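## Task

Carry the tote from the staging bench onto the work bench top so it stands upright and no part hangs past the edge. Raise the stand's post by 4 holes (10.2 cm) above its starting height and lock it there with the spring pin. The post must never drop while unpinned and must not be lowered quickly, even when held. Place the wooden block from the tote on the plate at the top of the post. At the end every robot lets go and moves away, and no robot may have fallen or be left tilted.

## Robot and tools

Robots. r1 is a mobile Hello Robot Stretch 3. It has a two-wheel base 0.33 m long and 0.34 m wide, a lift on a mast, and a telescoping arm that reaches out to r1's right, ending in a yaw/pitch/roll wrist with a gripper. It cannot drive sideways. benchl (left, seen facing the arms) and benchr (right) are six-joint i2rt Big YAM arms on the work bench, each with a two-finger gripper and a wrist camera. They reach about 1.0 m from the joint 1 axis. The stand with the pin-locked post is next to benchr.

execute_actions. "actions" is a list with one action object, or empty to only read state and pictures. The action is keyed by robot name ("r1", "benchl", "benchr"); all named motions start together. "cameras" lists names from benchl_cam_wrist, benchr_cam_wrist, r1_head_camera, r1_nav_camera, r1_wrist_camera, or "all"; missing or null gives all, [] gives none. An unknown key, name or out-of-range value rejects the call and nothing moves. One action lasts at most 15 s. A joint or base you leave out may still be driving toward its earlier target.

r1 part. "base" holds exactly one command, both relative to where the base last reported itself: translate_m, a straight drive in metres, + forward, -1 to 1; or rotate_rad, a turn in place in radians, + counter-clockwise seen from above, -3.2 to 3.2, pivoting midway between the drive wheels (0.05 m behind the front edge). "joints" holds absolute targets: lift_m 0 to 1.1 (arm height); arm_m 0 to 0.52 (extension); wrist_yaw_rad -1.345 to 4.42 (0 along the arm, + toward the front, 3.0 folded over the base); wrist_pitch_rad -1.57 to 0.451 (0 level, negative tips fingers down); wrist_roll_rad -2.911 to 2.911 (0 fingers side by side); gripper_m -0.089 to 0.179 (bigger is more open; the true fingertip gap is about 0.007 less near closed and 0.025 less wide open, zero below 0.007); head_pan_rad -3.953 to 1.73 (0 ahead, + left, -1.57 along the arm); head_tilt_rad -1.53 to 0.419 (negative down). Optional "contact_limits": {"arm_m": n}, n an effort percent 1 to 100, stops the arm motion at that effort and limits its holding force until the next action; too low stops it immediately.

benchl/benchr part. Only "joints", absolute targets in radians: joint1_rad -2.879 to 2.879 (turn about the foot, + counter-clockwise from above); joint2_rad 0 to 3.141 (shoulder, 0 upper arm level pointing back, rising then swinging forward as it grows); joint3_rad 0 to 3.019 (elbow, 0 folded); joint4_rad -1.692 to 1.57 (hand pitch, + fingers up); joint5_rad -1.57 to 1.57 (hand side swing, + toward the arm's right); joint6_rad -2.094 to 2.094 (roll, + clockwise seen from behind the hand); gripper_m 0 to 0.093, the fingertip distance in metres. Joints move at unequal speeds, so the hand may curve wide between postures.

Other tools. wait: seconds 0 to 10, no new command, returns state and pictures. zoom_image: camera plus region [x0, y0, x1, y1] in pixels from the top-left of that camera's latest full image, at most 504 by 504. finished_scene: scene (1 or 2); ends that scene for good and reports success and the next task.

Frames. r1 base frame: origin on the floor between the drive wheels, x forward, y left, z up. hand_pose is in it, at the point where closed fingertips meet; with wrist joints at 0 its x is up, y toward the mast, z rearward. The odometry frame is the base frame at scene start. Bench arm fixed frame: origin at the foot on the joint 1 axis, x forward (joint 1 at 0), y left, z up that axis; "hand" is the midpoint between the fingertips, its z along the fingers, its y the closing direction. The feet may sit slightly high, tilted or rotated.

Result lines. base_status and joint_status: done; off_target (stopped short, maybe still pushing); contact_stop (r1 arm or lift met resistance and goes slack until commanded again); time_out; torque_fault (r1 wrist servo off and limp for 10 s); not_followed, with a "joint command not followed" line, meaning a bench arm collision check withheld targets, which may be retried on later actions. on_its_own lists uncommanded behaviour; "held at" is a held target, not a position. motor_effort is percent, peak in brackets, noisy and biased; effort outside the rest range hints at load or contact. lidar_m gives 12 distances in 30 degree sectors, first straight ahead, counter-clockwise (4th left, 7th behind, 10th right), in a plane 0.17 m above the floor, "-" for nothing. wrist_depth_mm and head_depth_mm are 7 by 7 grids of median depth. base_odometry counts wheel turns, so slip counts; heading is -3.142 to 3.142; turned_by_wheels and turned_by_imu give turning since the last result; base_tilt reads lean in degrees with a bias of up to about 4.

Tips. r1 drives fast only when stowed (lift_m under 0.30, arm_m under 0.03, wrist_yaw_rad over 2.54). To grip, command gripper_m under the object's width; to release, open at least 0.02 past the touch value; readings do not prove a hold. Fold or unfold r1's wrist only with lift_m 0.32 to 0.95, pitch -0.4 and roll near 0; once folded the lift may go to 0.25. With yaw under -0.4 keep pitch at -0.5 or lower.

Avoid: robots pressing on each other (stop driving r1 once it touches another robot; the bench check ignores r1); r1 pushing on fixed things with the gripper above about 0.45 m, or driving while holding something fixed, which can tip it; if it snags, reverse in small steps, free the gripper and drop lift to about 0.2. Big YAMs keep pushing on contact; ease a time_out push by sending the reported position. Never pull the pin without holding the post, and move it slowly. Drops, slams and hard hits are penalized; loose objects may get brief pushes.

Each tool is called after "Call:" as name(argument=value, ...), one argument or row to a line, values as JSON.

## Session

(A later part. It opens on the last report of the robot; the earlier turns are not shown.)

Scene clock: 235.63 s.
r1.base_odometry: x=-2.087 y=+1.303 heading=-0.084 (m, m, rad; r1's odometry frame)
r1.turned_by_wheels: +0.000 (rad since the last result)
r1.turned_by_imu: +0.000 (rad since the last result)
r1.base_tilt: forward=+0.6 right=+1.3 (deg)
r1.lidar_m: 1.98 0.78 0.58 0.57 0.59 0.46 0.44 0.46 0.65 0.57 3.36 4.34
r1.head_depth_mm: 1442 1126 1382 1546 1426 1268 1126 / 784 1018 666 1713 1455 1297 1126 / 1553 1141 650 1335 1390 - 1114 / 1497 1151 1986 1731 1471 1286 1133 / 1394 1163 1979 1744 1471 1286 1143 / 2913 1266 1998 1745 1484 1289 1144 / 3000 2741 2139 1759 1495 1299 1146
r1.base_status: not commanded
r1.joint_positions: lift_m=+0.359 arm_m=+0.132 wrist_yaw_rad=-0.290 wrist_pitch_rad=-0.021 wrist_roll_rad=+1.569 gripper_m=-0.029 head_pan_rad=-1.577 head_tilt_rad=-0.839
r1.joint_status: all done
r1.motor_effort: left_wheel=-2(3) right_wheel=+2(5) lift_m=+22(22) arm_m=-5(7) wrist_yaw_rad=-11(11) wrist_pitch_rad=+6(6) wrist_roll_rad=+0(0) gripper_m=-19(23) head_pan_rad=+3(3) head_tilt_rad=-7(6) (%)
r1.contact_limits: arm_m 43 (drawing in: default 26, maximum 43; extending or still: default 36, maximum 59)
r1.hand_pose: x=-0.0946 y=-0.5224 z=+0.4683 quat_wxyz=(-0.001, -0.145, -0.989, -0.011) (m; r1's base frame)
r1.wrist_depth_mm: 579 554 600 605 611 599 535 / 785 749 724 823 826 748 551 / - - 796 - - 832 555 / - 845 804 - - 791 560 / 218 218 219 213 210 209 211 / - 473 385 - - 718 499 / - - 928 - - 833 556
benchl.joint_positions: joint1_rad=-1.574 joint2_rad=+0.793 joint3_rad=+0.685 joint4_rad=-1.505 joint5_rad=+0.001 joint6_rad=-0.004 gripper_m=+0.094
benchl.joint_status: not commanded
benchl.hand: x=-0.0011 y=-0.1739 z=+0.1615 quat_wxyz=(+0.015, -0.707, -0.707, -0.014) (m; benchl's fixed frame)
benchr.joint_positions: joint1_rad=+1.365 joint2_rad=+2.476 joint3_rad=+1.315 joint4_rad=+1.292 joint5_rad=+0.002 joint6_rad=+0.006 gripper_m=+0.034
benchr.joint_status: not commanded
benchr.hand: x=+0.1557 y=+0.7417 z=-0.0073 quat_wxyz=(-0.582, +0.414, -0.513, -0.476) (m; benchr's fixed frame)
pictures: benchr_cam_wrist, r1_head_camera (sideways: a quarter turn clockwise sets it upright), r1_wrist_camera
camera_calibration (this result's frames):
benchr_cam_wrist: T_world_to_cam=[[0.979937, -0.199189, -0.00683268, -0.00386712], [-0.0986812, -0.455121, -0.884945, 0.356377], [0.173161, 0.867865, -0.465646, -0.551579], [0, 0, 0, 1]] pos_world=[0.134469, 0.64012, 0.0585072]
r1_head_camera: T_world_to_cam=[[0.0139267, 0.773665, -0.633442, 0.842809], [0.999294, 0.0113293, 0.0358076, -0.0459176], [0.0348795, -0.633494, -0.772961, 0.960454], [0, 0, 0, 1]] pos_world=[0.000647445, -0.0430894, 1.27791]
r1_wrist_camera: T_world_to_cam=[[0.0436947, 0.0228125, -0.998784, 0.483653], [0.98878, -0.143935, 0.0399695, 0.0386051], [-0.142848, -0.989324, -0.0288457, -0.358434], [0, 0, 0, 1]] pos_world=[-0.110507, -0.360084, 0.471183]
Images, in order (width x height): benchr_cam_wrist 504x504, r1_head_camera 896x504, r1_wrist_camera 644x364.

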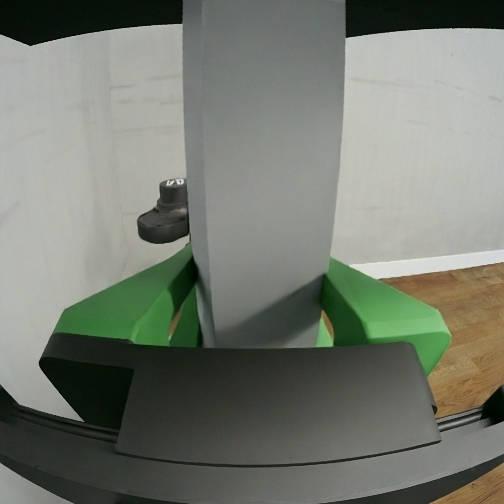

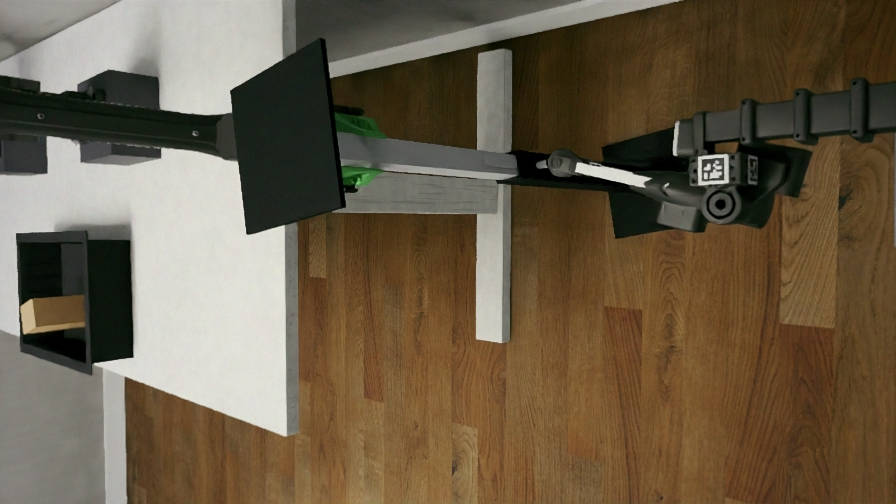

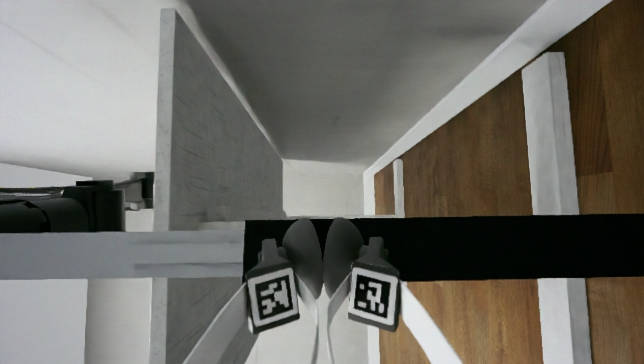

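Call:
execute_actions(
  actions=[
    {"benchr":{"joints":{"joint2_rad":2.42,"joint3_rad":1.33,"joint4_rad":1.255}}},
  ],
  cameras=["r1_wrist_camera","r1_head_camera","benchr_cam_wrist"],
)

Scene clock: 237.40 s.
r1.base_odometry: x=-2.087 y=+1.303 heading=-0.084 (m, m, rad; r1's odometry frame)
r1.turned_by_wheels: +0.000 (rad since the last result)
r1.turned_by_imu: +0.000 (rad since the last result)
r1.base_tilt: forward=+0.5 right=+1.3 (deg)
r1.lidar_m: 1.97 0.78 0.58 0.57 0.59 0.46 0.44 0.46 0.65 0.57 3.33 4.34
r1.head_depth_mm: 1448 1128 1387 1544 1417 1272 1124 / 785 1016 668 1702 1453 1292 1126 / 1553 1142 649 1339 1400 - 1114 / 1500 1155 1983 1718 1472 1285 1129 / 1391 1162 1976 1738 1475 1286 1140 / 2952 1273 2017 1744 1485 1285 1146 / 2959 2715 2135 1756 1498 1299 1149
r1.base_status: not commanded
r1.joint_positions: lift_m=+0.359 arm_m=+0.132 wrist_yaw_rad=-0.290 wrist_pitch_rad=-0.021 wrist_roll_rad=+1.569 gripper_m=-0.029 head_pan_rad=-1.577 head_tilt_rad=-0.839
r1.joint_status: not commanded
r1.motor_effort: left_wheel=-2(2) right_wheel=+2(2) lift_m=+22(22) arm_m=-5(5) wrist_yaw_rad=-11(11) wrist_pitch_rad=+6(6) wrist_roll_rad=+0(0) gripper_m=-19(19) head_pan_rad=+2(3) head_tilt_rad=-7(6) (%)
r1.hand_pose: x=-0.0946 y=-0.5224 z=+0.4683 quat_wxyz=(-0.001, -0.145, -0.989, -0.011) (m; r1's base frame)
r1.wrist_depth_mm: 580 563 606 597 608 617 529 / 810 749 731 829 818 758 543 / - - 819 - - 836 544 / - 840 796 - - 834 549 / 218 219 217 212 212 210 211 / - 476 385 - - 729 503 / - - 911 - - 811 546
benchl.joint_positions: joint1_rad=-1.574 joint2_rad=+0.793 joint3_rad=+0.685 joint4_rad=-1.505 joint5_rad=+0.001 joint6_rad=-0.004 gripper_m=+0.094
benchl.joint_status: not commanded
benchl.hand: x=-0.0011 y=-0.1739 z=+0.1615 quat_wxyz=(+0.015, -0.707, -0.707, -0.014) (m; benchl's fixed frame)
benchr.joint_positions: joint1_rad=+1.365 joint2_rad=+2.472 joint3_rad=+1.312 joint4_rad=+1.282 joint5_rad=+0.002 joint6_rad=+0.007 gripper_m=+0.034
benchr.joint_status: all done
benchr.hand: x=+0.1557 y=+0.7415 z=-0.0081 quat_wxyz=(-0.580, +0.416, -0.516, -0.474) (m; benchr's fixed frame)
pictures: benchr_cam_wrist, r1_head_camera (sideways: a quarter turn clockwise sets it upright), r1_wrist_camera
camera_calibration (this result's frames):
benchr_cam_wrist: T_world_to_cam=[[0.979944, -0.199112, -0.00801705, -0.00393955], [-0.101248, -0.46284, -0.880641, 0.361742], [0.171635, 0.86379, -0.473717, -0.548643], [0, 0, 0, 1]] pos_world=[0.134653, 0.640557, 0.0586317]
r1_head_camera: T_world_to_cam=[[0.0139268, 0.773665, -0.633442, 0.842809], [0.999294, 0.0113292, 0.0358076, -0.0459176], [0.0348794, -0.633494, -0.772961, 0.960454], [0, 0, 0, 1]] pos_world=[0.00064744, -0.0430894, 1.27791]
r1_wrist_camera: T_world_to_cam=[[0.0436947, 0.0228125, -0.998784, 0.483653], [0.98878, -0.143935, 0.0399695, 0.038605], [-0.142849, -0.989324, -0.0288458, -0.358434], [0, 0, 0, 1]] pos_world=[-0.110507, -0.360084, 0.471183]
Images, in order (width x height): benchr_cam_wrist 504x504, r1_head_camera 896x504, r1_wrist_camera 644x364.

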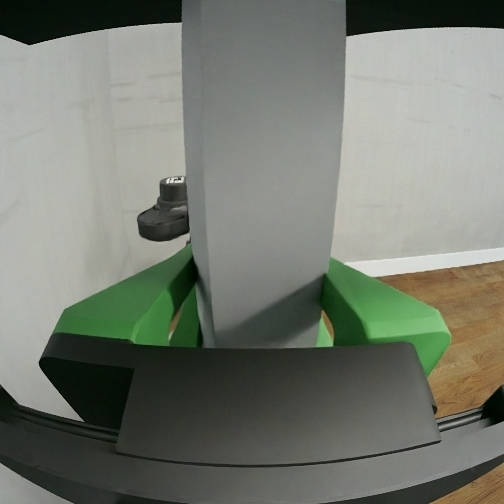

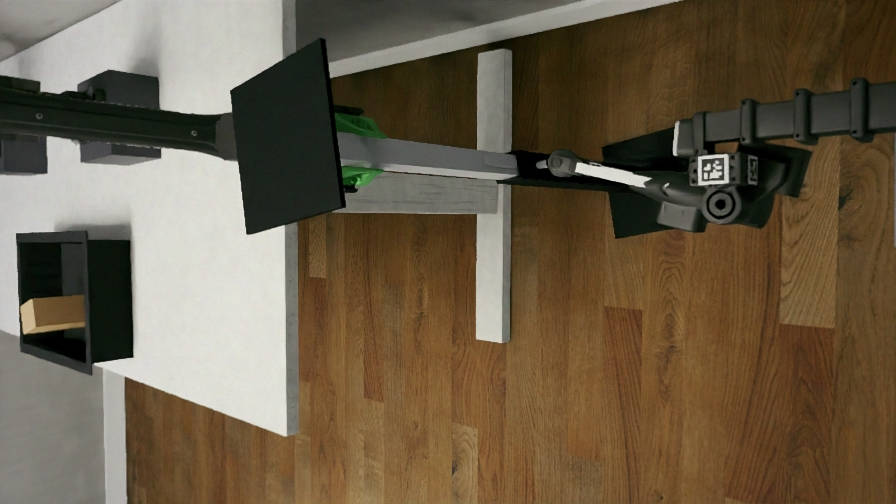

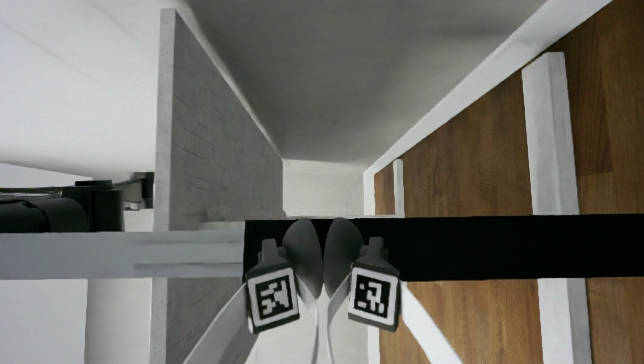

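Call:
execute_actions(
  actions=[
    {"r1":{"joints":{"arm_m":0.124},"contact_limits":{"arm_m":43}},"benchr":{"joints":{"joint2_rad":2.33,"joint3_rad":1.33,"joint4_rad":1.2}}},
  ],
  cameras=["r1_wrist_camera","r1_head_camera","benchr_cam_wrist"],
)

Scene clock: 238.73 s.
r1.base_odometry: x=-2.087 y=+1.303 heading=-0.084 (m, m, rad; r1's odometry frame)
r1.turned_by_wheels: +0.000 (rad since the last result)
r1.turned_by_imu: +0.000 (rad since the last result)
r1.base_tilt: forward=+0.8 right=+1.3 (deg)
r1.lidar_m: 1.98 0.78 0.58 0.57 0.59 0.46 0.44 0.46 0.65 0.57 3.35 4.34
r1.head_depth_mm: 1446 1124 1384 1543 1423 1269 1122 / 785 1020 667 1709 1451 1290 1131 / 1544 1151 648 1346 1393 - 1108 / 1490 1155 1979 1718 1465 1280 1132 / 1392 1170 1999 1734 1474 1289 1142 / 2948 1269 2001 1758 1488 1295 1142 / 2930 2700 2134 1755 1492 1300 1152
r1.base_status: not commanded
r1.joint_positions: lift_m=+0.359 arm_m=+0.124 wrist_yaw_rad=-0.290 wrist_pitch_rad=-0.021 wrist_roll_rad=+1.569 gripper_m=-0.029 head_pan_rad=-1.577 head_tilt_rad=-0.839
r1.joint_status: all done
r1.motor_effort: left_wheel=-2(2) right_wheel=+2(2) lift_m=+22(22) arm_m=-6(7) wrist_yaw_rad=-12(11) wrist_pitch_rad=+6(6) wrist_roll_rad=+0(0) gripper_m=-18(19) head_pan_rad=+3(2) head_tilt_rad=-6(7) (%)
r1.contact_limits: arm_m 43 (drawing in: default 26, maximum 43; extending or still: default 36, maximum 59)
r1.hand_pose: x=-0.0946 y=-0.5144 z=+0.4683 quat_wxyz=(-0.001, -0.145, -0.989, -0.011) (m; r1's base frame)
r1.wrist_depth_mm: 587 568 609 598 602 609 532 / 810 755 733 822 822 754 545 / - - 845 - - 799 551 / - 856 817 - - 794 549 / 226 228 224 220 217 220 218 / - 515 623 - - 735 505 / - - 919 - - 819 548
benchl.joint_positions: joint1_rad=-1.574 joint2_rad=+0.793 joint3_rad=+0.685 joint4_rad=-1.505 joint5_rad=+0.001 joint6_rad=-0.004 gripper_m=+0.094
benchl.joint_status: not commanded
benchl.hand: x=-0.0011 y=-0.1739 z=+0.1615 quat_wxyz=(+0.015, -0.707, -0.707, -0.014) (m; benchl's fixed frame)
benchr.joint_positions: joint1_rad=+1.365 joint2_rad=+2.437 joint3_rad=+1.296 joint4_rad=+1.204 joint5_rad=-0.002 joint6_rad=+0.014 gripper_m=+0.034
benchr.joint_status: all done
benchr.hand: x=+0.1553 y=+0.7430 z=-0.0078 quat_wxyz=(-0.562, +0.429, -0.534, -0.464) (m; benchr's fixed frame)
pictures: benchr_cam_wrist, r1_head_camera (sideways: a quarter turn clockwise sets it upright), r1_wrist_camera
camera_calibration (this result's frames):
benchr_cam_wrist: T_world_to_cam=[[0.980608, -0.195439, -0.0145546, -0.00617241], [-0.114748, -0.512364, -0.851067, 0.401775], [0.158874, 0.836234, -0.524855, -0.527685], [0, 0, 0, 1]] pos_world=[0.135991, 0.645917, 0.0648904]
r1_head_camera: T_world_to_cam=[[0.013927, 0.773673, -0.633432, 0.842796], [0.999294, 0.0113286, 0.0358078, -0.0459179], [0.0348794, -0.633484, -0.772969, 0.960464], [0, 0, 0, 1]] pos_world=[0.000647436, -0.0430891, 1.27791]
r1_wrist_camera: T_world_to_cam=[[0.0436902, 0.0228209, -0.998784, 0.483473], [0.988807, -0.143746, 0.0399694, 0.0398061], [-0.142659, -0.989351, -0.0288458, -0.350538], [0, 0, 0, 1]] pos_world=[-0.110491, -0.352116, 0.471183]
Images, in order (width x height): benchr_cam_wrist 504x504, r1_head_camera 896x504, r1_wrist_camera 644x364.

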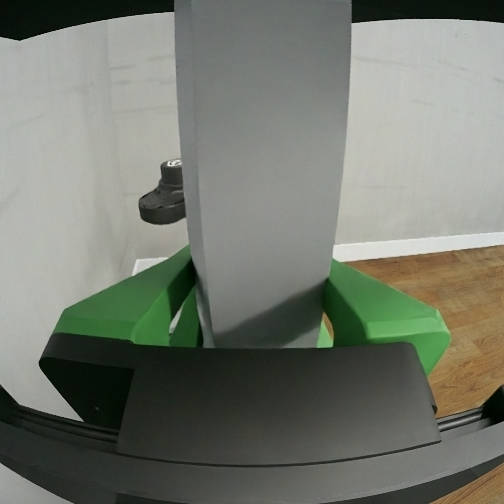

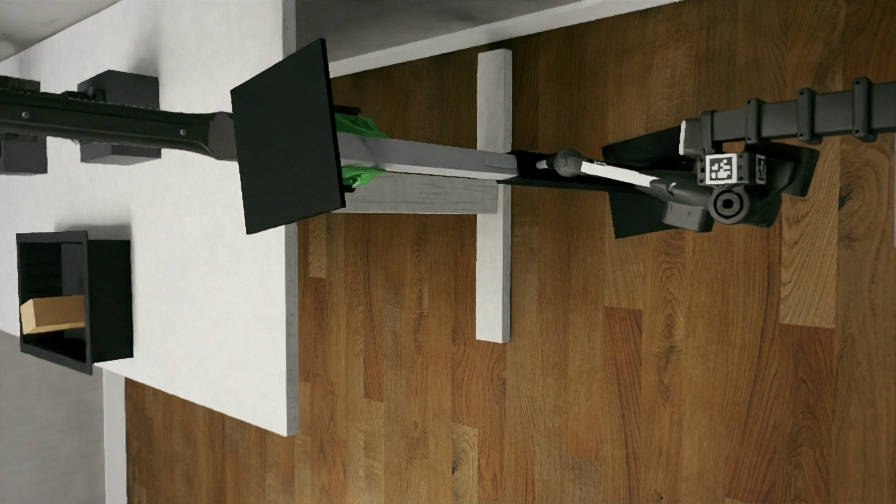

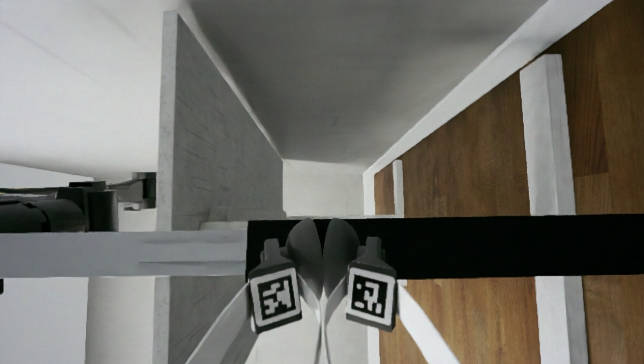

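Call:
zoom_image(
  camera="r1_head_camera",
  region=[500,130,620,200],
)

Call:
zoom_image(
  camera="r1_wrist_camera",
  region=[250,200,410,330],
)

Region (500, 130, 620, 200) of r1_head_camera's 896x504 image, scaled by 4.200, with more detail than that image has; it fills the top 294 rows of this view, and the rest is white.

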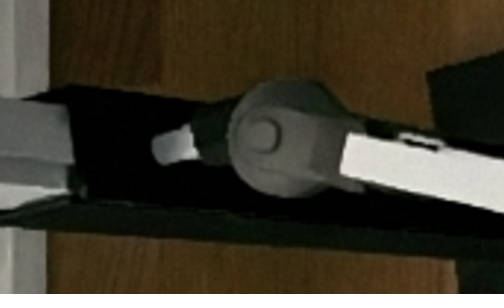

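Region (250, 200, 410, 330) of r1_wrist_camera's 644x364 image, scaled by 3.150; it fills the top 410 rows of this view, and the rest is white.

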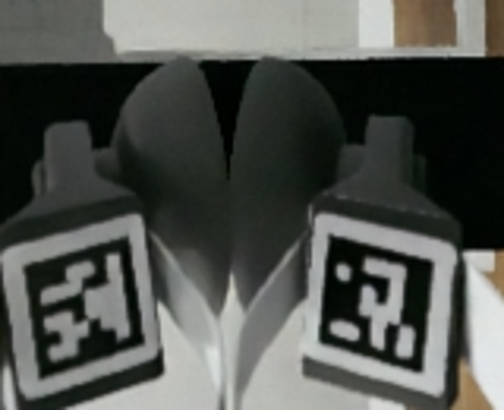

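Call:
execute_actions(
  actions=[
    {"r1":{"joints":{"gripper_m":0.07,"wrist_yaw_rad":-0.298}},"benchr":{"joints":{"joint2_rad":2.46,"joint3_rad":1.34,"joint4_rad":1.29}}},
  ],
  cameras=[],
)

Call:
execute_actions(
  actions=[
    {"r1":{"joints":{"arm_m":0.168},"contact_limits":{"arm_m":20}}},
  ],
  cameras=["r1_wrist_camera","r1_head_camera"],
)

Call:
execute_actions(
  actions=[
    {"r1":{"joints":{"gripper_m":-0.06}}},
  ],
  cameras=["r1_wrist_camera","r1_head_camera"],
)

Scene clock: 243.90 s.
r1.base_odometry: x=-2.087 y=+1.303 heading=-0.084 (m, m, rad; r1's odometry frame)
r1.turned_by_wheels: +0.000 (rad since the last result)
r1.turned_by_imu: +0.000 (rad since the last result)
r1.base_tilt: forward=+0.7 right=+1.4 (deg)
r1.lidar_m: 1.98 0.78 0.58 0.57 0.59 0.46 0.44 0.46 0.65 0.57 3.35 4.36
r1.head_depth_mm: 1451 1131 1389 1547 1424 1269 1126 / 786 1016 666 1701 1451 1287 1131 / 1555 1145 651 1330 1391 - 1119 / 1493 1152 1985 1730 1472 1288 1137 / 1400 1163 1984 1755 1474 1284 1140 / 2956 1271 1998 1748 1485 1282 1144 / 2969 2696 2128 1748 1494 1297 1148
r1.base_status: not commanded
r1.joint_positions: lift_m=+0.359 arm_m=+0.124 wrist_yaw_rad=-0.295 wrist_pitch_rad=-0.021 wrist_roll_rad=+1.569 gripper_m=+0.070 head_pan_rad=-1.577 head_tilt_rad=-0.839
r1.joint_status: all done
r1.motor_effort: left_wheel=-2(2) right_wheel=+3(3) lift_m=+22(22) arm_m=-3(5) wrist_yaw_rad=-4(12) wrist_pitch_rad=+6(6) wrist_roll_rad=+0(0) gripper_m=+0(100) head_pan_rad=+3(3) head_tilt_rad=-7(7) (%)
r1.hand_pose: x=-0.0956 y=-0.5139 z=+0.4683 quat_wxyz=(-0.001, -0.147, -0.989, -0.011) (m; r1's base frame)
r1.wrist_depth_mm: 578 558 594 607 597 609 522 / 788 743 738 823 812 739 550 / - - 822 - - 829 542 / - 863 786 - - 816 548 / 337 228 227 219 220 220 222 / - 502 - - - 631 511 / - - 786 - - 768 564
benchl.joint_positions: joint1_rad=-1.574 joint2_rad=+0.793 joint3_rad=+0.685 joint4_rad=-1.505 joint5_rad=+0.001 joint6_rad=-0.004 gripper_m=+0.094
benchl.joint_status: not commanded
benchl.hand: x=-0.0011 y=-0.1739 z=+0.1615 quat_wxyz=(+0.015, -0.707, -0.707, -0.014) (m; benchl's fixed frame)
benchr.joint_positions: joint1_rad=+1.365 joint2_rad=+2.456 joint3_rad=+1.301 joint4_rad=+1.248 joint5_rad=-0.002 joint6_rad=+0.012 gripper_m=+0.034
benchr.joint_status: all done
benchr.hand: x=+0.1549 y=+0.7411 z=-0.0092 quat_wxyz=(-0.570, +0.422, -0.525, -0.470) (m; benchr's fixed frame)
pictures: none
No camera images: the call's "cameras" was empty. Leave "cameras" out to get every camera's image.

Scene clock: 245.37 s.
r1.base_odometry: x=-2.087 y=+1.303 heading=-0.084 (m, m, rad; r1's odometry frame)
r1.turned_by_wheels: +0.000 (rad since the last result)
r1.turned_by_imu: +0.000 (rad since the last result)
r1.base_tilt: forward=+0.6 right=+1.3 (deg)
r1.lidar_m: 1.99 0.78 0.58 0.57 0.59 0.46 0.44 0.46 0.65 0.57 3.36 4.32
r1.head_depth_mm: 1444 1125 1384 1550 1425 1271 1119 / 786 1018 668 1705 1454 1297 1135 / 1549 1142 650 1342 1396 - 1136 / 1496 1152 1978 1733 1472 1279 1136 / 1398 1165 1984 1728 1488 1289 1140 / 2941 1269 1995 1740 1493 1289 1140 / 2961 2727 2111 1768 1487 1297 1145
r1.base_status: not commanded
r1.joint_positions: lift_m=+0.359 arm_m=+0.162 wrist_yaw_rad=-0.301 wrist_pitch_rad=-0.020 wrist_roll_rad=+1.569 gripper_m=+0.070 head_pan_rad=-1.577 head_tilt_rad=-0.840
r1.joint_status: arm_m contact_stop (moved +0.038 of +0.044)
r1.on_its_own: arm_m is slack since a contact_stop, until your next command for it (your +0.168 is given up)
r1.motor_effort: left_wheel=-2(2) right_wheel=-1(4) lift_m=+22(22) arm_m=+0(20) wrist_yaw_rad=+3(11) wrist_pitch_rad=+6(7) wrist_roll_rad=+0(0) gripper_m=-1(3) head_pan_rad=+3(3) head_tilt_rad=-7(7) (%)
r1.contact_limits: arm_m 20 (drawing in: default 26, maximum 43; extending or still: default 36, maximum 59)
r1.hand_pose: x=-0.0971 y=-0.5510 z=+0.4685 quat_wxyz=(-0.001, -0.150, -0.989, -0.011) (m; r1's base frame)
r1.wrist_depth_mm: 567 549 573 584 595 593 520 / 771 699 710 821 805 746 545 / - - 812 - - 822 552 / - 798 820 - - 813 551 / 333 457 576 182 186 184 184 / - 184 177 175 179 179 178 / - - 925 - - 767 545
benchl.joint_positions: joint1_rad=-1.574 joint2_rad=+0.793 joint3_rad=+0.685 joint4_rad=-1.505 joint5_rad=+0.001 joint6_rad=-0.004 gripper_m=+0.094
benchl.joint_status: not commanded
benchl.hand: x=-0.0011 y=-0.1739 z=+0.1615 quat_wxyz=(+0.015, -0.707, -0.707, -0.014) (m; benchl's fixed frame)
benchr.joint_positions: joint1_rad=+1.365 joint2_rad=+2.456 joint3_rad=+1.301 joint4_rad=+1.248 joint5_rad=-0.002 joint6_rad=+0.012 gripper_m=+0.034
benchr.joint_status: not commanded
benchr.hand: x=+0.1549 y=+0.7411 z=-0.0092 quat_wxyz=(-0.570, +0.422, -0.525, -0.470) (m; benchr's fixed frame)
pictures: r1_head_camera (sideways: a quarter turn clockwise sets it upright), r1_wrist_camera
camera_calibration (this result's frames):
r1_head_camera: T_world_to_cam=[[0.0139276, 0.77384, -0.633228, 0.84253], [0.999294, 0.0113197, 0.0358124, -0.0459238], [0.034881, -0.63328, -0.773136, 0.960682], [0, 0, 0, 1]] pos_world=[0.000647496, -0.0430828, 1.2779]
r1_wrist_camera: T_world_to_cam=[[0.0437697, 0.0217882, -0.998804, 0.484022], [0.987248, -0.154106, 0.0399016, 0.0312503], [-0.153052, -0.987814, -0.0282555, -0.387598], [0, 0, 0, 1]] pos_world=[-0.11136, -0.388605, 0.471244]
Images, in order (width x height): r1_head_camera 896x504, r1_wrist_camera 644x364.

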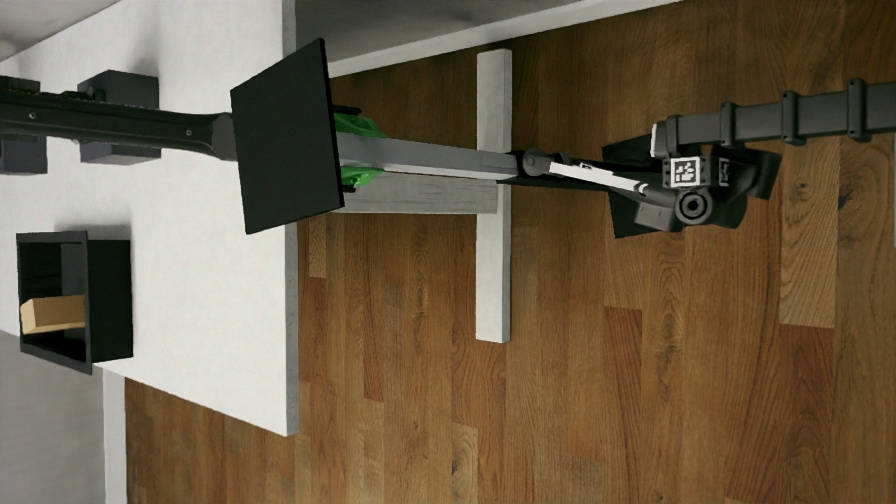

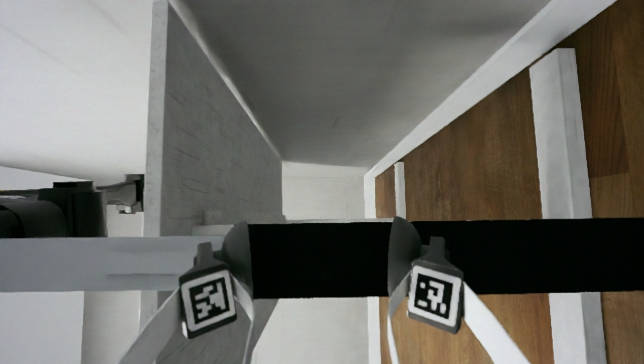

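not run: a stop came earlier in this reply.

Call:
execute_actions(
  actions=[
    {"r1":{"joints":{"gripper_m":-0.06}}},
  ],
  cameras=["r1_wrist_camera","r1_head_camera"],
)

Call:
zoom_image(
  camera="r1_head_camera",
  region=[480,130,600,200],
)

Call:
zoom_image(
  camera="r1_wrist_camera",
  region=[250,200,410,330],
)

Scene clock: 247.77 s.
r1.base_odometry: x=-2.087 y=+1.303 heading=-0.084 (m, m, rad; r1's odometry frame)
r1.turned_by_wheels: +0.000 (rad since the last result)
r1.turned_by_imu: +0.000 (rad since the last result)
r1.base_tilt: forward=+0.6 right=+1.5 (deg)
r1.lidar_m: 1.99 0.78 0.58 0.57 0.59 0.46 0.44 0.46 0.65 0.57 3.34 4.34
r1.head_depth_mm: 1448 1121 1388 1551 1424 1266 1117 / 785 1018 666 1709 1448 1293 1132 / 1554 1142 650 1352 1396 - 1134 / 1482 1155 1975 1724 1470 1281 1136 / 1389 1160 1990 1729 1482 1281 1144 / 2887 1273 2005 1734 1490 1291 1138 / 3005 2699 2145 1759 1504 1298 1147
r1.base_status: not commanded
r1.joint_positions: lift_m=+0.359 arm_m=+0.163 wrist_yaw_rad=-0.302 wrist_pitch_rad=-0.019 wrist_roll_rad=+1.570 gripper_m=-0.058 head_pan_rad=-1.577 head_tilt_rad=-0.840
r1.joint_status: all done
r1.on_its_own: arm_m is slack since a contact_stop, until your next command for it (your +0.168 is given up)
r1.motor_effort: left_wheel=-4(4) right_wheel=+9(9) lift_m=+23(24) arm_m=-1(3) wrist_yaw_rad=+4(6) wrist_pitch_rad=+6(10) wrist_roll_rad=+0(0) gripper_m=-36(100) head_pan_rad=+3(2) head_tilt_rad=-7(6) (%)
r1.hand_pose: x=-0.0974 y=-0.5522 z=+0.4687 quat_wxyz=(-0.001, -0.150, -0.989, -0.010) (m; r1's base frame)
r1.wrist_depth_mm: 565 541 587 573 579 587 526 / 771 669 711 804 821 733 535 / - - 845 - - 841 542 / - 797 808 - - 842 545 / 336 450 569 - 184 182 183 / - 181 181 173 176 176 177 / - - 929 - - 860 542
benchl.joint_positions: joint1_rad=-1.574 joint2_rad=+0.793 joint3_rad=+0.685 joint4_rad=-1.505 joint5_rad=+0.001 joint6_rad=-0.004 gripper_m=+0.094
benchl.joint_status: not commanded
benchl.hand: x=-0.0011 y=-0.1739 z=+0.1615 quat_wxyz=(+0.015, -0.707, -0.707, -0.014) (m; benchl's fixed frame)
benchr.joint_positions: joint1_rad=+1.365 joint2_rad=+2.456 joint3_rad=+1.301 joint4_rad=+1.248 joint5_rad=-0.002 joint6_rad=+0.012 gripper_m=+0.034
benchr.joint_status: not commanded
benchr.hand: x=+0.1549 y=+0.7411 z=-0.0092 quat_wxyz=(-0.570, +0.422, -0.525, -0.470) (m; benchr's fixed frame)
pictures: r1_head_camera (sideways: a quarter turn clockwise sets it upright), r1_wrist_camera
camera_calibration (this result's frames):
r1_head_camera: T_world_to_cam=[[0.0139293, 0.774104, -0.632905, 0.842108], [0.999294, 0.0113046, 0.0358197, -0.0459333], [0.0348829, -0.632957, -0.773401, 0.961026], [0, 0, 0, 1]] pos_world=[0.000647552, -0.0430727, 1.27788]
r1_wrist_camera: T_world_to_cam=[[0.0441395, 0.0206894, -0.998811, 0.483688], [0.987081, -0.155041, 0.0404096, 0.0305276], [-0.154021, -0.987691, -0.0272656, -0.389321], [0, 0, 0, 1]] pos_world=[-0.111447, -0.389803, 0.471265]
Images, in order (width x height): r1_head_camera 896x504, r1_wrist_camera 644x364.

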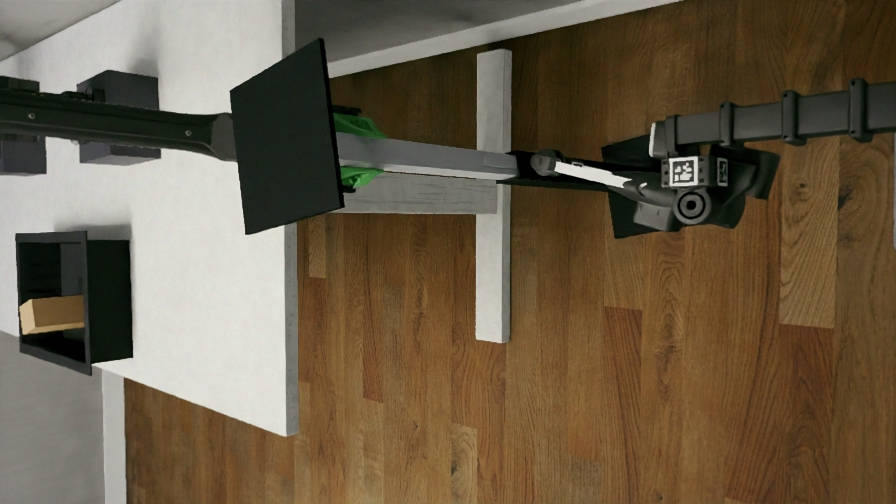

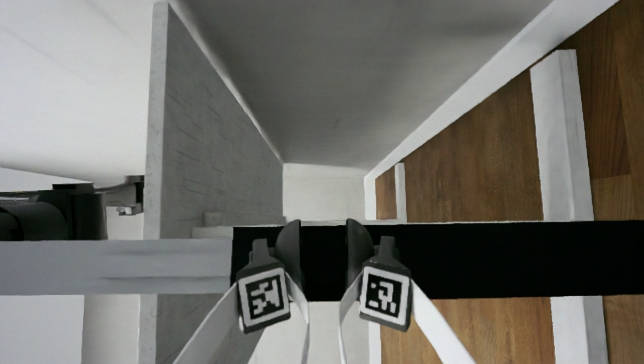

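Region (480, 130, 600, 200) of r1_head_camera's 896x504 image, scaled by 4.200, with more detail than that image has; it fills the top 294 rows of this view, and the rest is white.

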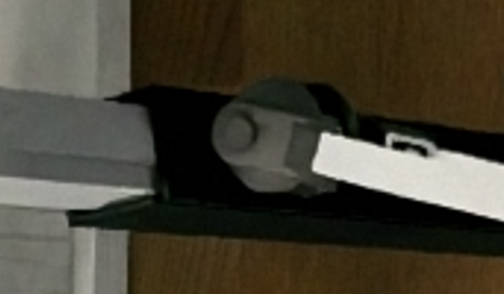

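Region (250, 200, 410, 330) of r1_wrist_camera's 644x364 image, scaled by 3.150; it fills the top 410 rows of this view, and the rest is white.

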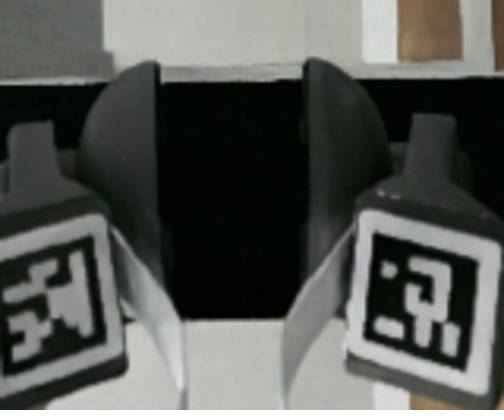

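Good grip on the knob. Pull.

Call:
execute_actions(
  actions=[
    {"r1":{"joints":{"arm_m":0.146},"contact_limits":{"arm_m":43}}},
  ],
  cameras=["r1_wrist_camera","r1_head_camera","benchr_cam_wrist"],
)

Call:
zoom_image(
  camera="r1_head_camera",
  region=[480,130,600,200],
)

Scene clock: 249.43 s.
r1.base_odometry: x=-2.087 y=+1.303 heading=-0.084 (m, m, rad; r1's odometry frame)
r1.turned_by_wheels: +0.000 (rad since the last result)
r1.turned_by_imu: +0.000 (rad since the last result)
r1.base_tilt: forward=+0.7 right=+1.3 (deg)
r1.lidar_m: 1.99 0.78 0.58 0.57 0.59 0.46 0.44 0.46 0.65 0.57 3.36 4.35
r1.head_depth_mm: 1450 1123 1386 1543 1426 1265 1124 / 785 1015 666 1709 1463 1293 1126 / 1541 1145 673 1336 1389 - 1126 / 1486 1151 1973 1729 1468 1281 1136 / 1396 1156 1988 1740 1466 1285 1143 / 2942 1268 1986 1756 1478 1293 1143 / 2970 2703 2131 1752 1495 1296 1152
r1.base_status: not commanded
r1.joint_positions: lift_m=+0.359 arm_m=+0.147 wrist_yaw_rad=-0.290 wrist_pitch_rad=-0.019 wrist_roll_rad=+1.570 gripper_m=-0.051 head_pan_rad=-1.577 head_tilt_rad=-0.840
r1.joint_status: all done
r1.on_its_own: gripper_m is held at -0.053, not at your -0.060, by its stall guard, which is still easing
r1.motor_effort: left_wheel=-1(4) right_wheel=+3(11) lift_m=+23(23) arm_m=-9(15) wrist_yaw_rad=-10(10) wrist_pitch_rad=+6(6) wrist_roll_rad=+0(0) gripper_m=-33(36) head_pan_rad=+2(3) head_tilt_rad=-6(7) (%)
r1.contact_limits: arm_m 43 (drawing in: default 26, maximum 43; extending or still: default 36, maximum 59)
r1.hand_pose: x=-0.0945 y=-0.5368 z=+0.4688 quat_wxyz=(-0.001, -0.144, -0.989, -0.010) (m; r1's base frame)
r1.wrist_depth_mm: 578 550 587 603 610 599 520 / 798 748 703 813 826 738 553 / - - 814 - - 826 553 / - 517 827 - - 832 562 / 204 205 204 199 195 197 197 / - 463 375 - 191 725 506 / - - 896 - - 827 548
benchl.joint_positions: joint1_rad=-1.574 joint2_rad=+0.793 joint3_rad=+0.685 joint4_rad=-1.505 joint5_rad=+0.001 joint6_rad=-0.004 gripper_m=+0.094
benchl.joint_status: not commanded
benchl.hand: x=-0.0011 y=-0.1739 z=+0.1615 quat_wxyz=(+0.015, -0.707, -0.707, -0.014) (m; benchl's fixed frame)
benchr.joint_positions: joint1_rad=+1.365 joint2_rad=+2.478 joint3_rad=+1.310 joint4_rad=+1.248 joint5_rad=-0.002 joint6_rad=+0.012 gripper_m=+0.034
benchr.joint_status: not commanded
benchr.hand: x=+0.1549 y=+0.7411 z=-0.0214 quat_wxyz=(-0.567, +0.425, -0.528, -0.467) (m; benchr's fixed frame)
pictures: benchr_cam_wrist, r1_head_camera (sideways: a quarter turn clockwise sets it upright), r1_wrist_camera
camera_calibration (this result's frames):
benchr_cam_wrist: T_world_to_cam=[[0.980655, -0.195346, -0.012491, -0.00638353], [-0.110154, -0.497981, -0.860163, 0.37762], [0.161809, 0.844899, -0.509866, -0.539643], [0, 0, 0, 1]] pos_world=[0.135175, 0.642745, 0.0495896]
r1_head_camera: T_world_to_cam=[[0.0139292, 0.774105, -0.632904, 0.842108], [0.999294, 0.0113048, 0.0358197, -0.0459333], [0.034883, -0.632957, -0.773401, 0.961026], [0, 0, 0, 1]] pos_world=[0.000647562, -0.0430727, 1.27788]
r1_wrist_camera: T_world_to_cam=[[0.0437551, 0.0207702, -0.998826, 0.483371], [0.98887, -0.14321, 0.040341, 0.036591], [-0.142204, -0.989474, -0.0268052, -0.373636], [0, 0, 0, 1]] pos_world=[-0.110466, -0.374503, 0.471313]
Images, in order (width x height): benchr_cam_wrist 504x504, r1_head_camera 896x504, r1_wrist_camera 644x364.

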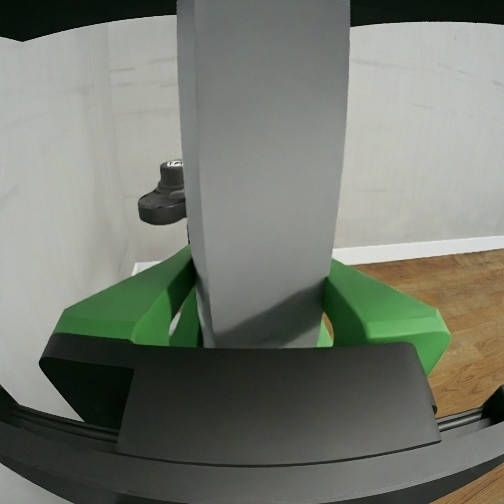

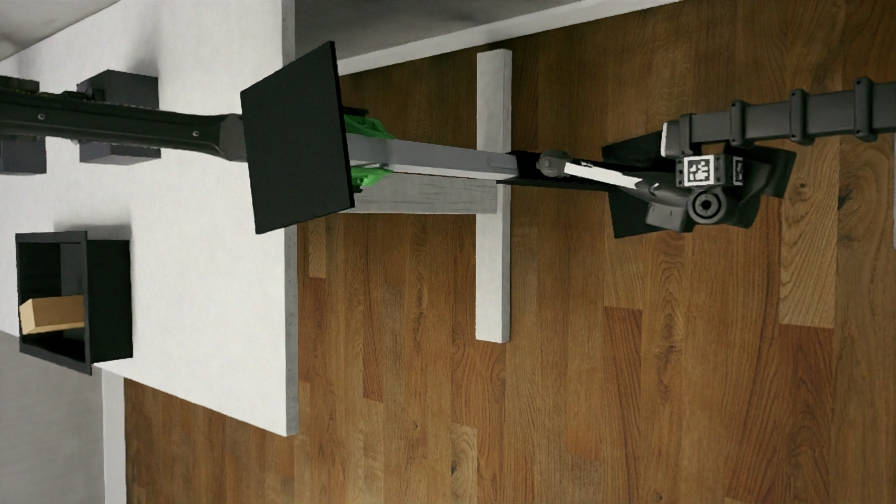

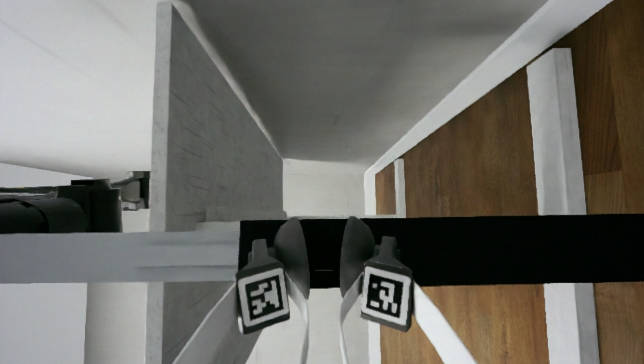

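Region (480, 130, 600, 200) of r1_head_camera's 896x504 image, scaled by 4.200, with more detail than that image has; it fills the top 294 rows of this view, and the rest is white.

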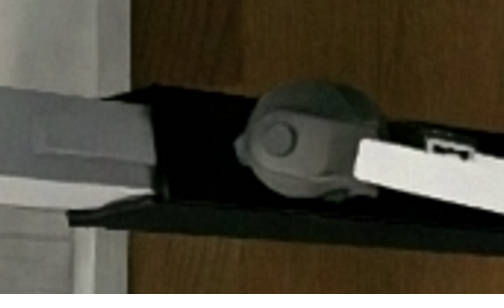

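Call:
execute_actions(
  actions=[
    {"benchr":{"joints":{"joint2_rad":2.33,"joint3_rad":1.32,"joint4_rad":1.2}}},
  ],
  cameras=["r1_head_camera","benchr_cam_wrist"],
)

Scene clock: 250.80 s.
r1.base_odometry: x=-2.087 y=+1.303 heading=-0.084 (m, m, rad; r1's odometry frame)
r1.turned_by_wheels: +0.000 (rad since the last result)
r1.turned_by_imu: +0.000 (rad since the last result)
r1.base_tilt: forward=+0.7 right=+1.3 (deg)
r1.lidar_m: 1.98 0.78 0.58 0.57 0.59 0.46 0.44 0.46 0.65 0.57 3.36 4.32
r1.head_depth_mm: 1439 1124 1380 1551 1414 1268 1130 / 785 1014 665 1703 1460 1290 1129 / 1545 1151 653 1336 1386 - 1126 / 1494 1154 1980 1740 1470 1282 1134 / 1404 1167 1987 1732 1476 1288 1140 / 2903 1262 1999 1747 1475 1290 1141 / 2969 2706 2127 1758 1501 1300 1146
r1.base_status: not commanded
r1.joint_positions: lift_m=+0.359 arm_m=+0.147 wrist_yaw_rad=-0.290 wrist_pitch_rad=-0.019 wrist_roll_rad=+1.570 gripper_m=-0.044 head_pan_rad=-1.577 head_tilt_rad=-0.840
r1.joint_status: not commanded
r1.on_its_own: gripper_m is held at -0.046, not at your -0.060, by its stall guard, which is still easing
r1.motor_effort: left_wheel=+0(0) right_wheel=+3(3) lift_m=+23(23) arm_m=-9(9) wrist_yaw_rad=-9(10) wrist_pitch_rad=+6(5) wrist_roll_rad=+0(0) gripper_m=-30(32) head_pan_rad=+3(3) head_tilt_rad=-6(6) (%)
r1.hand_pose: x=-0.0945 y=-0.5368 z=+0.4688 quat_wxyz=(-0.001, -0.144, -0.989, -0.010) (m; r1's base frame)
r1.wrist_depth_mm: 581 558 591 592 597 602 528 / 806 740 711 819 840 763 540 / - - 821 - - 822 546 / - 813 836 - - 831 558 / 206 205 203 198 196 195 194 / - 459 378 - 191 748 490 / - - 927 - - 835 549
benchl.joint_positions: joint1_rad=-1.574 joint2_rad=+0.793 joint3_rad=+0.685 joint4_rad=-1.505 joint5_rad=+0.001 joint6_rad=-0.004 gripper_m=+0.094
benchl.joint_status: not commanded
benchl.hand: x=-0.0011 y=-0.1739 z=+0.1615 quat_wxyz=(+0.015, -0.707, -0.707, -0.014) (m; benchl's fixed frame)
benchr.joint_positions: joint1_rad=+1.365 joint2_rad=+2.439 joint3_rad=+1.296 joint4_rad=+1.204 joint5_rad=-0.002 joint6_rad=+0.013 gripper_m=+0.034
benchr.joint_status: all done
benchr.hand: x=+0.1552 y=+0.7426 z=-0.0093 quat_wxyz=(-0.562, +0.429, -0.534, -0.464) (m; benchr's fixed frame)
pictures: benchr_cam_wrist, r1_head_camera (sideways: a quarter turn clockwise sets it upright)
camera_calibration (this result's frames):
benchr_cam_wrist: T_world_to_cam=[[0.980678, -0.195117, -0.014168, -0.0063711], [-0.11456, -0.514063, -0.850068, 0.40156], [0.158579, 0.835266, -0.526482, -0.527367], [0, 0, 0, 1]] pos_world=[0.13588, 0.645676, 0.0636131]
r1_head_camera: T_world_to_cam=[[0.0139292, 0.774105, -0.632904, 0.842108], [0.999294, 0.0113047, 0.0358197, -0.0459333], [0.0348829, -0.632957, -0.773401, 0.961026], [0, 0, 0, 1]] pos_world=[0.000647557, -0.0430727, 1.27788]
Images, in order (width x height): benchr_cam_wrist 504x504, r1_head_camera 896x504.

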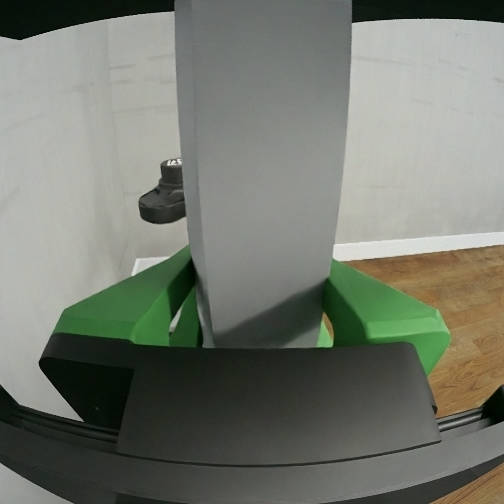

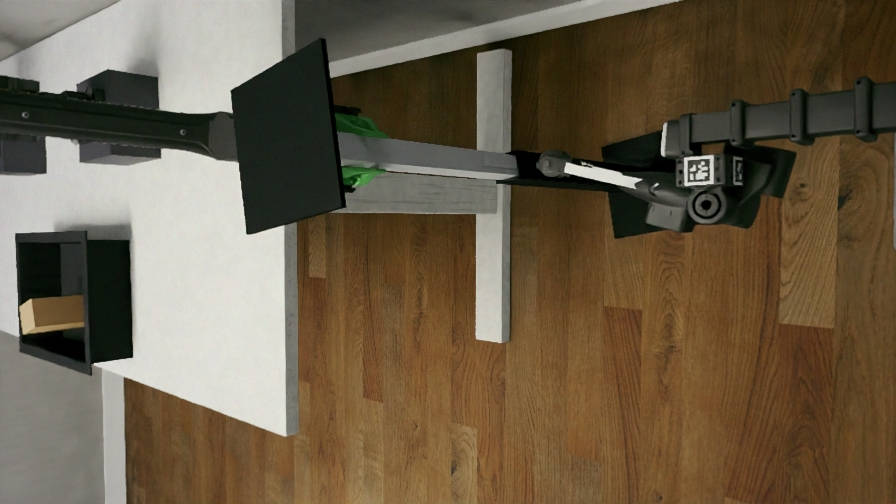

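Call:
execute_actions(
  actions=[
    {"r1":{"joints":{"arm_m":0.142,"gripper_m":-0.05},"contact_limits":{"arm_m":43}},"benchr":{"joints":{"joint2_rad":2.2,"joint3_rad":1.32,"joint4_rad":1.16}}},
  ],
  cameras=["r1_head_camera","benchr_cam_wrist"],
)

Scene clock: 253.47 s.
r1.base_odometry: x=-2.087 y=+1.303 heading=-0.084 (m, m, rad; r1's odometry frame)
r1.turned_by_wheels: +0.000 (rad since the last result)
r1.turned_by_imu: +0.000 (rad since the last result)
r1.base_tilt: forward=+0.6 right=+1.4 (deg)
r1.lidar_m: 1.98 0.78 0.58 0.57 0.59 0.46 0.44 0.46 0.65 0.57 3.34 4.35
r1.head_depth_mm: 1447 1126 1381 1553 1422 1262 1122 / 782 817 660 1713 1458 1290 1129 / 1550 1144 646 1341 1391 - 1122 / 1478 1151 1981 1737 1477 1281 1135 / 1392 1162 1983 1745 1472 1289 1138 / 2937 1271 2013 1742 1494 1296 1146 / 2961 2681 2121 1746 1491 1298 1148
r1.base_status: not commanded
r1.joint_positions: lift_m=+0.359 arm_m=+0.143 wrist_yaw_rad=-0.285 wrist_pitch_rad=-0.020 wrist_roll_rad=+1.570 gripper_m=-0.042 head_pan_rad=-1.577 head_tilt_rad=-0.840
r1.joint_status: gripper_m off_target (ended at -0.042, target -0.050); the others done
r1.on_its_own: gripper_m is held at -0.043, not at your -0.050, by its stall guard, which is still easing; wrist_yaw_rad is at rest, and its effort (-15) is outside its rest range (-12 to +12)
r1.motor_effort: left_wheel=+0(0) right_wheel=-1(3) lift_m=+23(23) arm_m=-6(9) wrist_yaw_rad=-15(16) wrist_pitch_rad=+6(6) wrist_roll_rad=+0(0) gripper_m=-27(74) head_pan_rad=+3(3) head_tilt_rad=-6(6) (%)
r1.contact_limits: arm_m 43 (drawing in: default 26, maximum 43; extending or still: default 36, maximum 59)
r1.hand_pose: x=-0.0934 y=-0.5328 z=+0.4686 quat_wxyz=(-0.001, -0.142, -0.990, -0.010) (m; r1's base frame)
r1.wrist_depth_mm: 586 580 599 613 618 609 525 / 796 748 725 824 859 734 546 / - - 840 - - 834 553 / - 808 805 - - 813 546 / 207 208 201 202 202 200 200 / - 469 556 - - 705 514 / - - 914 - - 821 543
benchl.joint_positions: joint1_rad=-1.574 joint2_rad=+0.793 joint3_rad=+0.685 joint4_rad=-1.505 joint5_rad=+0.001 joint6_rad=-0.004 gripper_m=+0.094
benchl.joint_status: not commanded
benchl.hand: x=-0.0011 y=-0.1739 z=+0.1615 quat_wxyz=(+0.015, -0.707, -0.707, -0.014) (m; benchl's fixed frame)
benchr.joint_positions: joint1_rad=+1.365 joint2_rad=+2.425 joint3_rad=+1.292 joint4_rad=+1.189 joint5_rad=-0.004 joint6_rad=+0.012 gripper_m=+0.034
benchr.joint_status: joint2_rad time_out (moved -0.014 of -0.239); the others done
benchr.on_its_own: joint2_rad reads +2.425 and still pushes toward +2.200 since a time_out
benchr.hand: x=+0.1554 y=+0.7438 z=-0.0038 quat_wxyz=(-0.561, +0.431, -0.535, -0.463) (m; benchr's fixed frame)
pictures: benchr_cam_wrist, r1_head_camera (sideways: a quarter turn clockwise sets it upright)
camera_calibration (this result's frames):
benchr_cam_wrist: T_world_to_cam=[[0.980967, -0.193744, -0.0129527, -0.0073272], [-0.113428, -0.517614, -0.848062, 0.409318], [0.157602, 0.83339, -0.529738, -0.523892], [0, 0, 0, 1]] pos_world=[0.136182, 0.647055, 0.0695072]
r1_head_camera: T_world_to_cam=[[0.0139292, 0.774105, -0.632905, 0.842108], [0.999294, 0.0113048, 0.0358197, -0.0459333], [0.034883, -0.632957, -0.773401, 0.961026], [0, 0, 0, 1]] pos_world=[0.000647562, -0.0430727, 1.27788]
Images, in order (width x height): benchr_cam_wrist 504x504, r1_head_camera 896x504.

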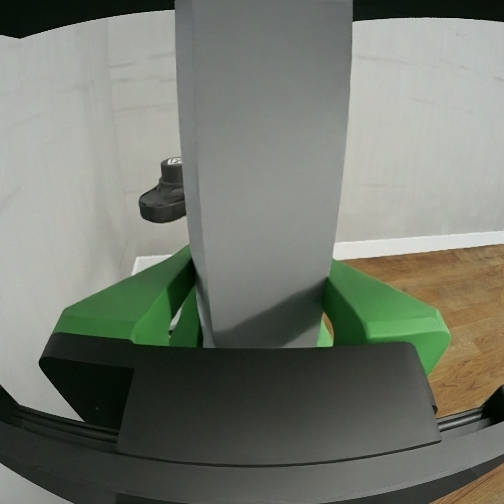

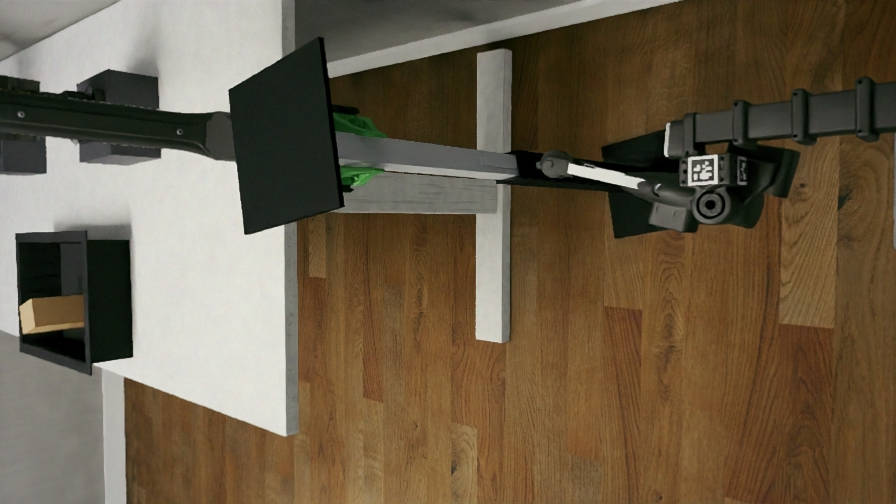

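Call:
execute_actions(
  actions=[
    {"benchr":{"joints":{"joint2_rad":2.25,"joint3_rad":1.3,"joint4_rad":1.28}}},
  ],
  cameras=["r1_head_camera"],
)

Scene clock: 256.57 s.
r1.base_odometry: x=-2.087 y=+1.303 heading=-0.084 (m, m, rad; r1's odometry frame)
r1.turned_by_wheels: +0.000 (rad since the last result)
r1.turned_by_imu: +0.000 (rad since the last result)
r1.base_tilt: forward=+0.7 right=+1.3 (deg)
r1.lidar_m: 1.98 0.78 0.58 0.57 0.59 0.46 0.44 0.46 0.65 0.57 3.35 4.35
r1.head_depth_mm: 1450 1123 1385 1559 1416 1266 1126 / 785 816 662 1709 1459 1292 1130 / 1549 1148 647 1341 1386 - 1114 / 1497 1152 1973 1723 1467 1281 1135 / 1390 1165 1991 1735 1480 1286 1132 / 2958 1265 1986 1746 1486 1291 1147 / 2924 2715 2157 1755 1486 1295 1145
r1.base_status: not commanded
r1.joint_positions: lift_m=+0.359 arm_m=+0.143 wrist_yaw_rad=-0.285 wrist_pitch_rad=-0.020 wrist_roll_rad=+1.570 gripper_m=-0.039 head_pan_rad=-1.577 head_tilt_rad=-0.840
r1.joint_status: not commanded
r1.on_its_own: gripper_m is held at -0.040, not at your -0.050, by its stall guard, which is not easing now; wrist_yaw_rad is at rest, and its effort (-14) is outside its rest range (-12 to +12)
r1.motor_effort: left_wheel=+0(1) right_wheel=-1(1) lift_m=+23(23) arm_m=-7(6) wrist_yaw_rad=-14(14) wrist_pitch_rad=+6(6) wrist_roll_rad=+0(0) gripper_m=-26(25) head_pan_rad=+3(3) head_tilt_rad=-6(7) (%)
r1.hand_pose: x=-0.0934 y=-0.5328 z=+0.4686 quat_wxyz=(-0.001, -0.142, -0.990, -0.010) (m; r1's base frame)
r1.wrist_depth_mm: 580 558 605 607 623 625 531 / 799 765 712 862 853 750 540 / - - 833 - - 811 549 / - 809 810 - - 842 560 / 209 209 201 200 200 201 200 / - 469 551 - - 716 510 / - - 905 - - 835 560
benchl.joint_positions: joint1_rad=-1.574 joint2_rad=+0.793 joint3_rad=+0.685 joint4_rad=-1.505 joint5_rad=+0.001 joint6_rad=-0.004 gripper_m=+0.094
benchl.joint_status: not commanded
benchl.hand: x=-0.0011 y=-0.1739 z=+0.1615 quat_wxyz=(+0.015, -0.707, -0.707, -0.014) (m; benchl's fixed frame)
benchr.joint_positions: joint1_rad=+1.365 joint2_rad=+2.425 joint3_rad=+1.289 joint4_rad=+1.199 joint5_rad=-0.004 joint6_rad=+0.012 gripper_m=+0.034
benchr.joint_status: joint2_rad time_out (moved +0.000 of -0.175); joint4_rad time_out (moved +0.009 of +0.091); the others done
benchr.on_its_own: joint2_rad reads +2.425 and still pushes toward +2.250 since a time_out; joint4_rad reads +1.199 and still pushes toward +1.280 since a time_out
benchr.hand: x=+0.1551 y=+0.7424 z=-0.0030 quat_wxyz=(-0.562, +0.430, -0.533, -0.464) (m; benchr's fixed frame)
pictures: r1_head_camera (sideways: a quarter turn clockwise sets it upright)
camera_calibration (this result's frames):
r1_head_camera: T_world_to_cam=[[0.0139291, 0.774105, -0.632904, 0.842108], [0.999294, 0.0113049, 0.0358197, -0.0459333], [0.0348831, -0.632957, -0.773401, 0.961026], [0, 0, 0, 1]] pos_world=[0.000647567, -0.0430727, 1.27788]
Images, in order (width x height): r1_head_camera 896x504.

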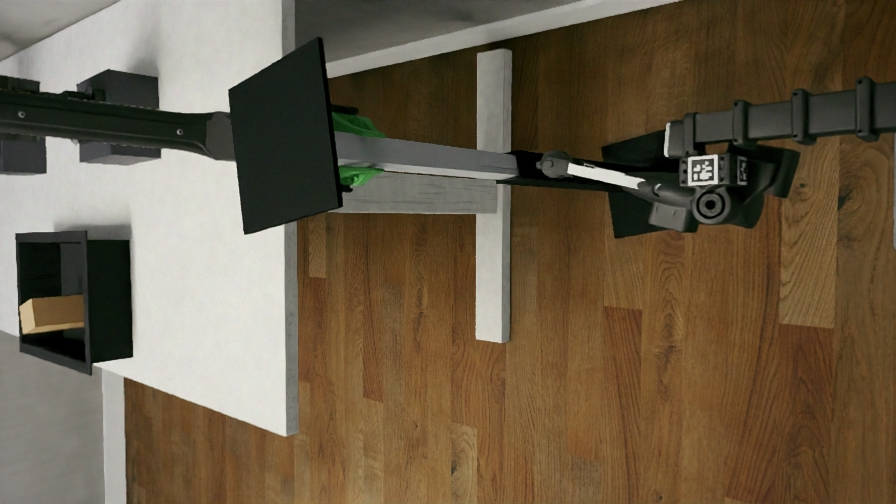

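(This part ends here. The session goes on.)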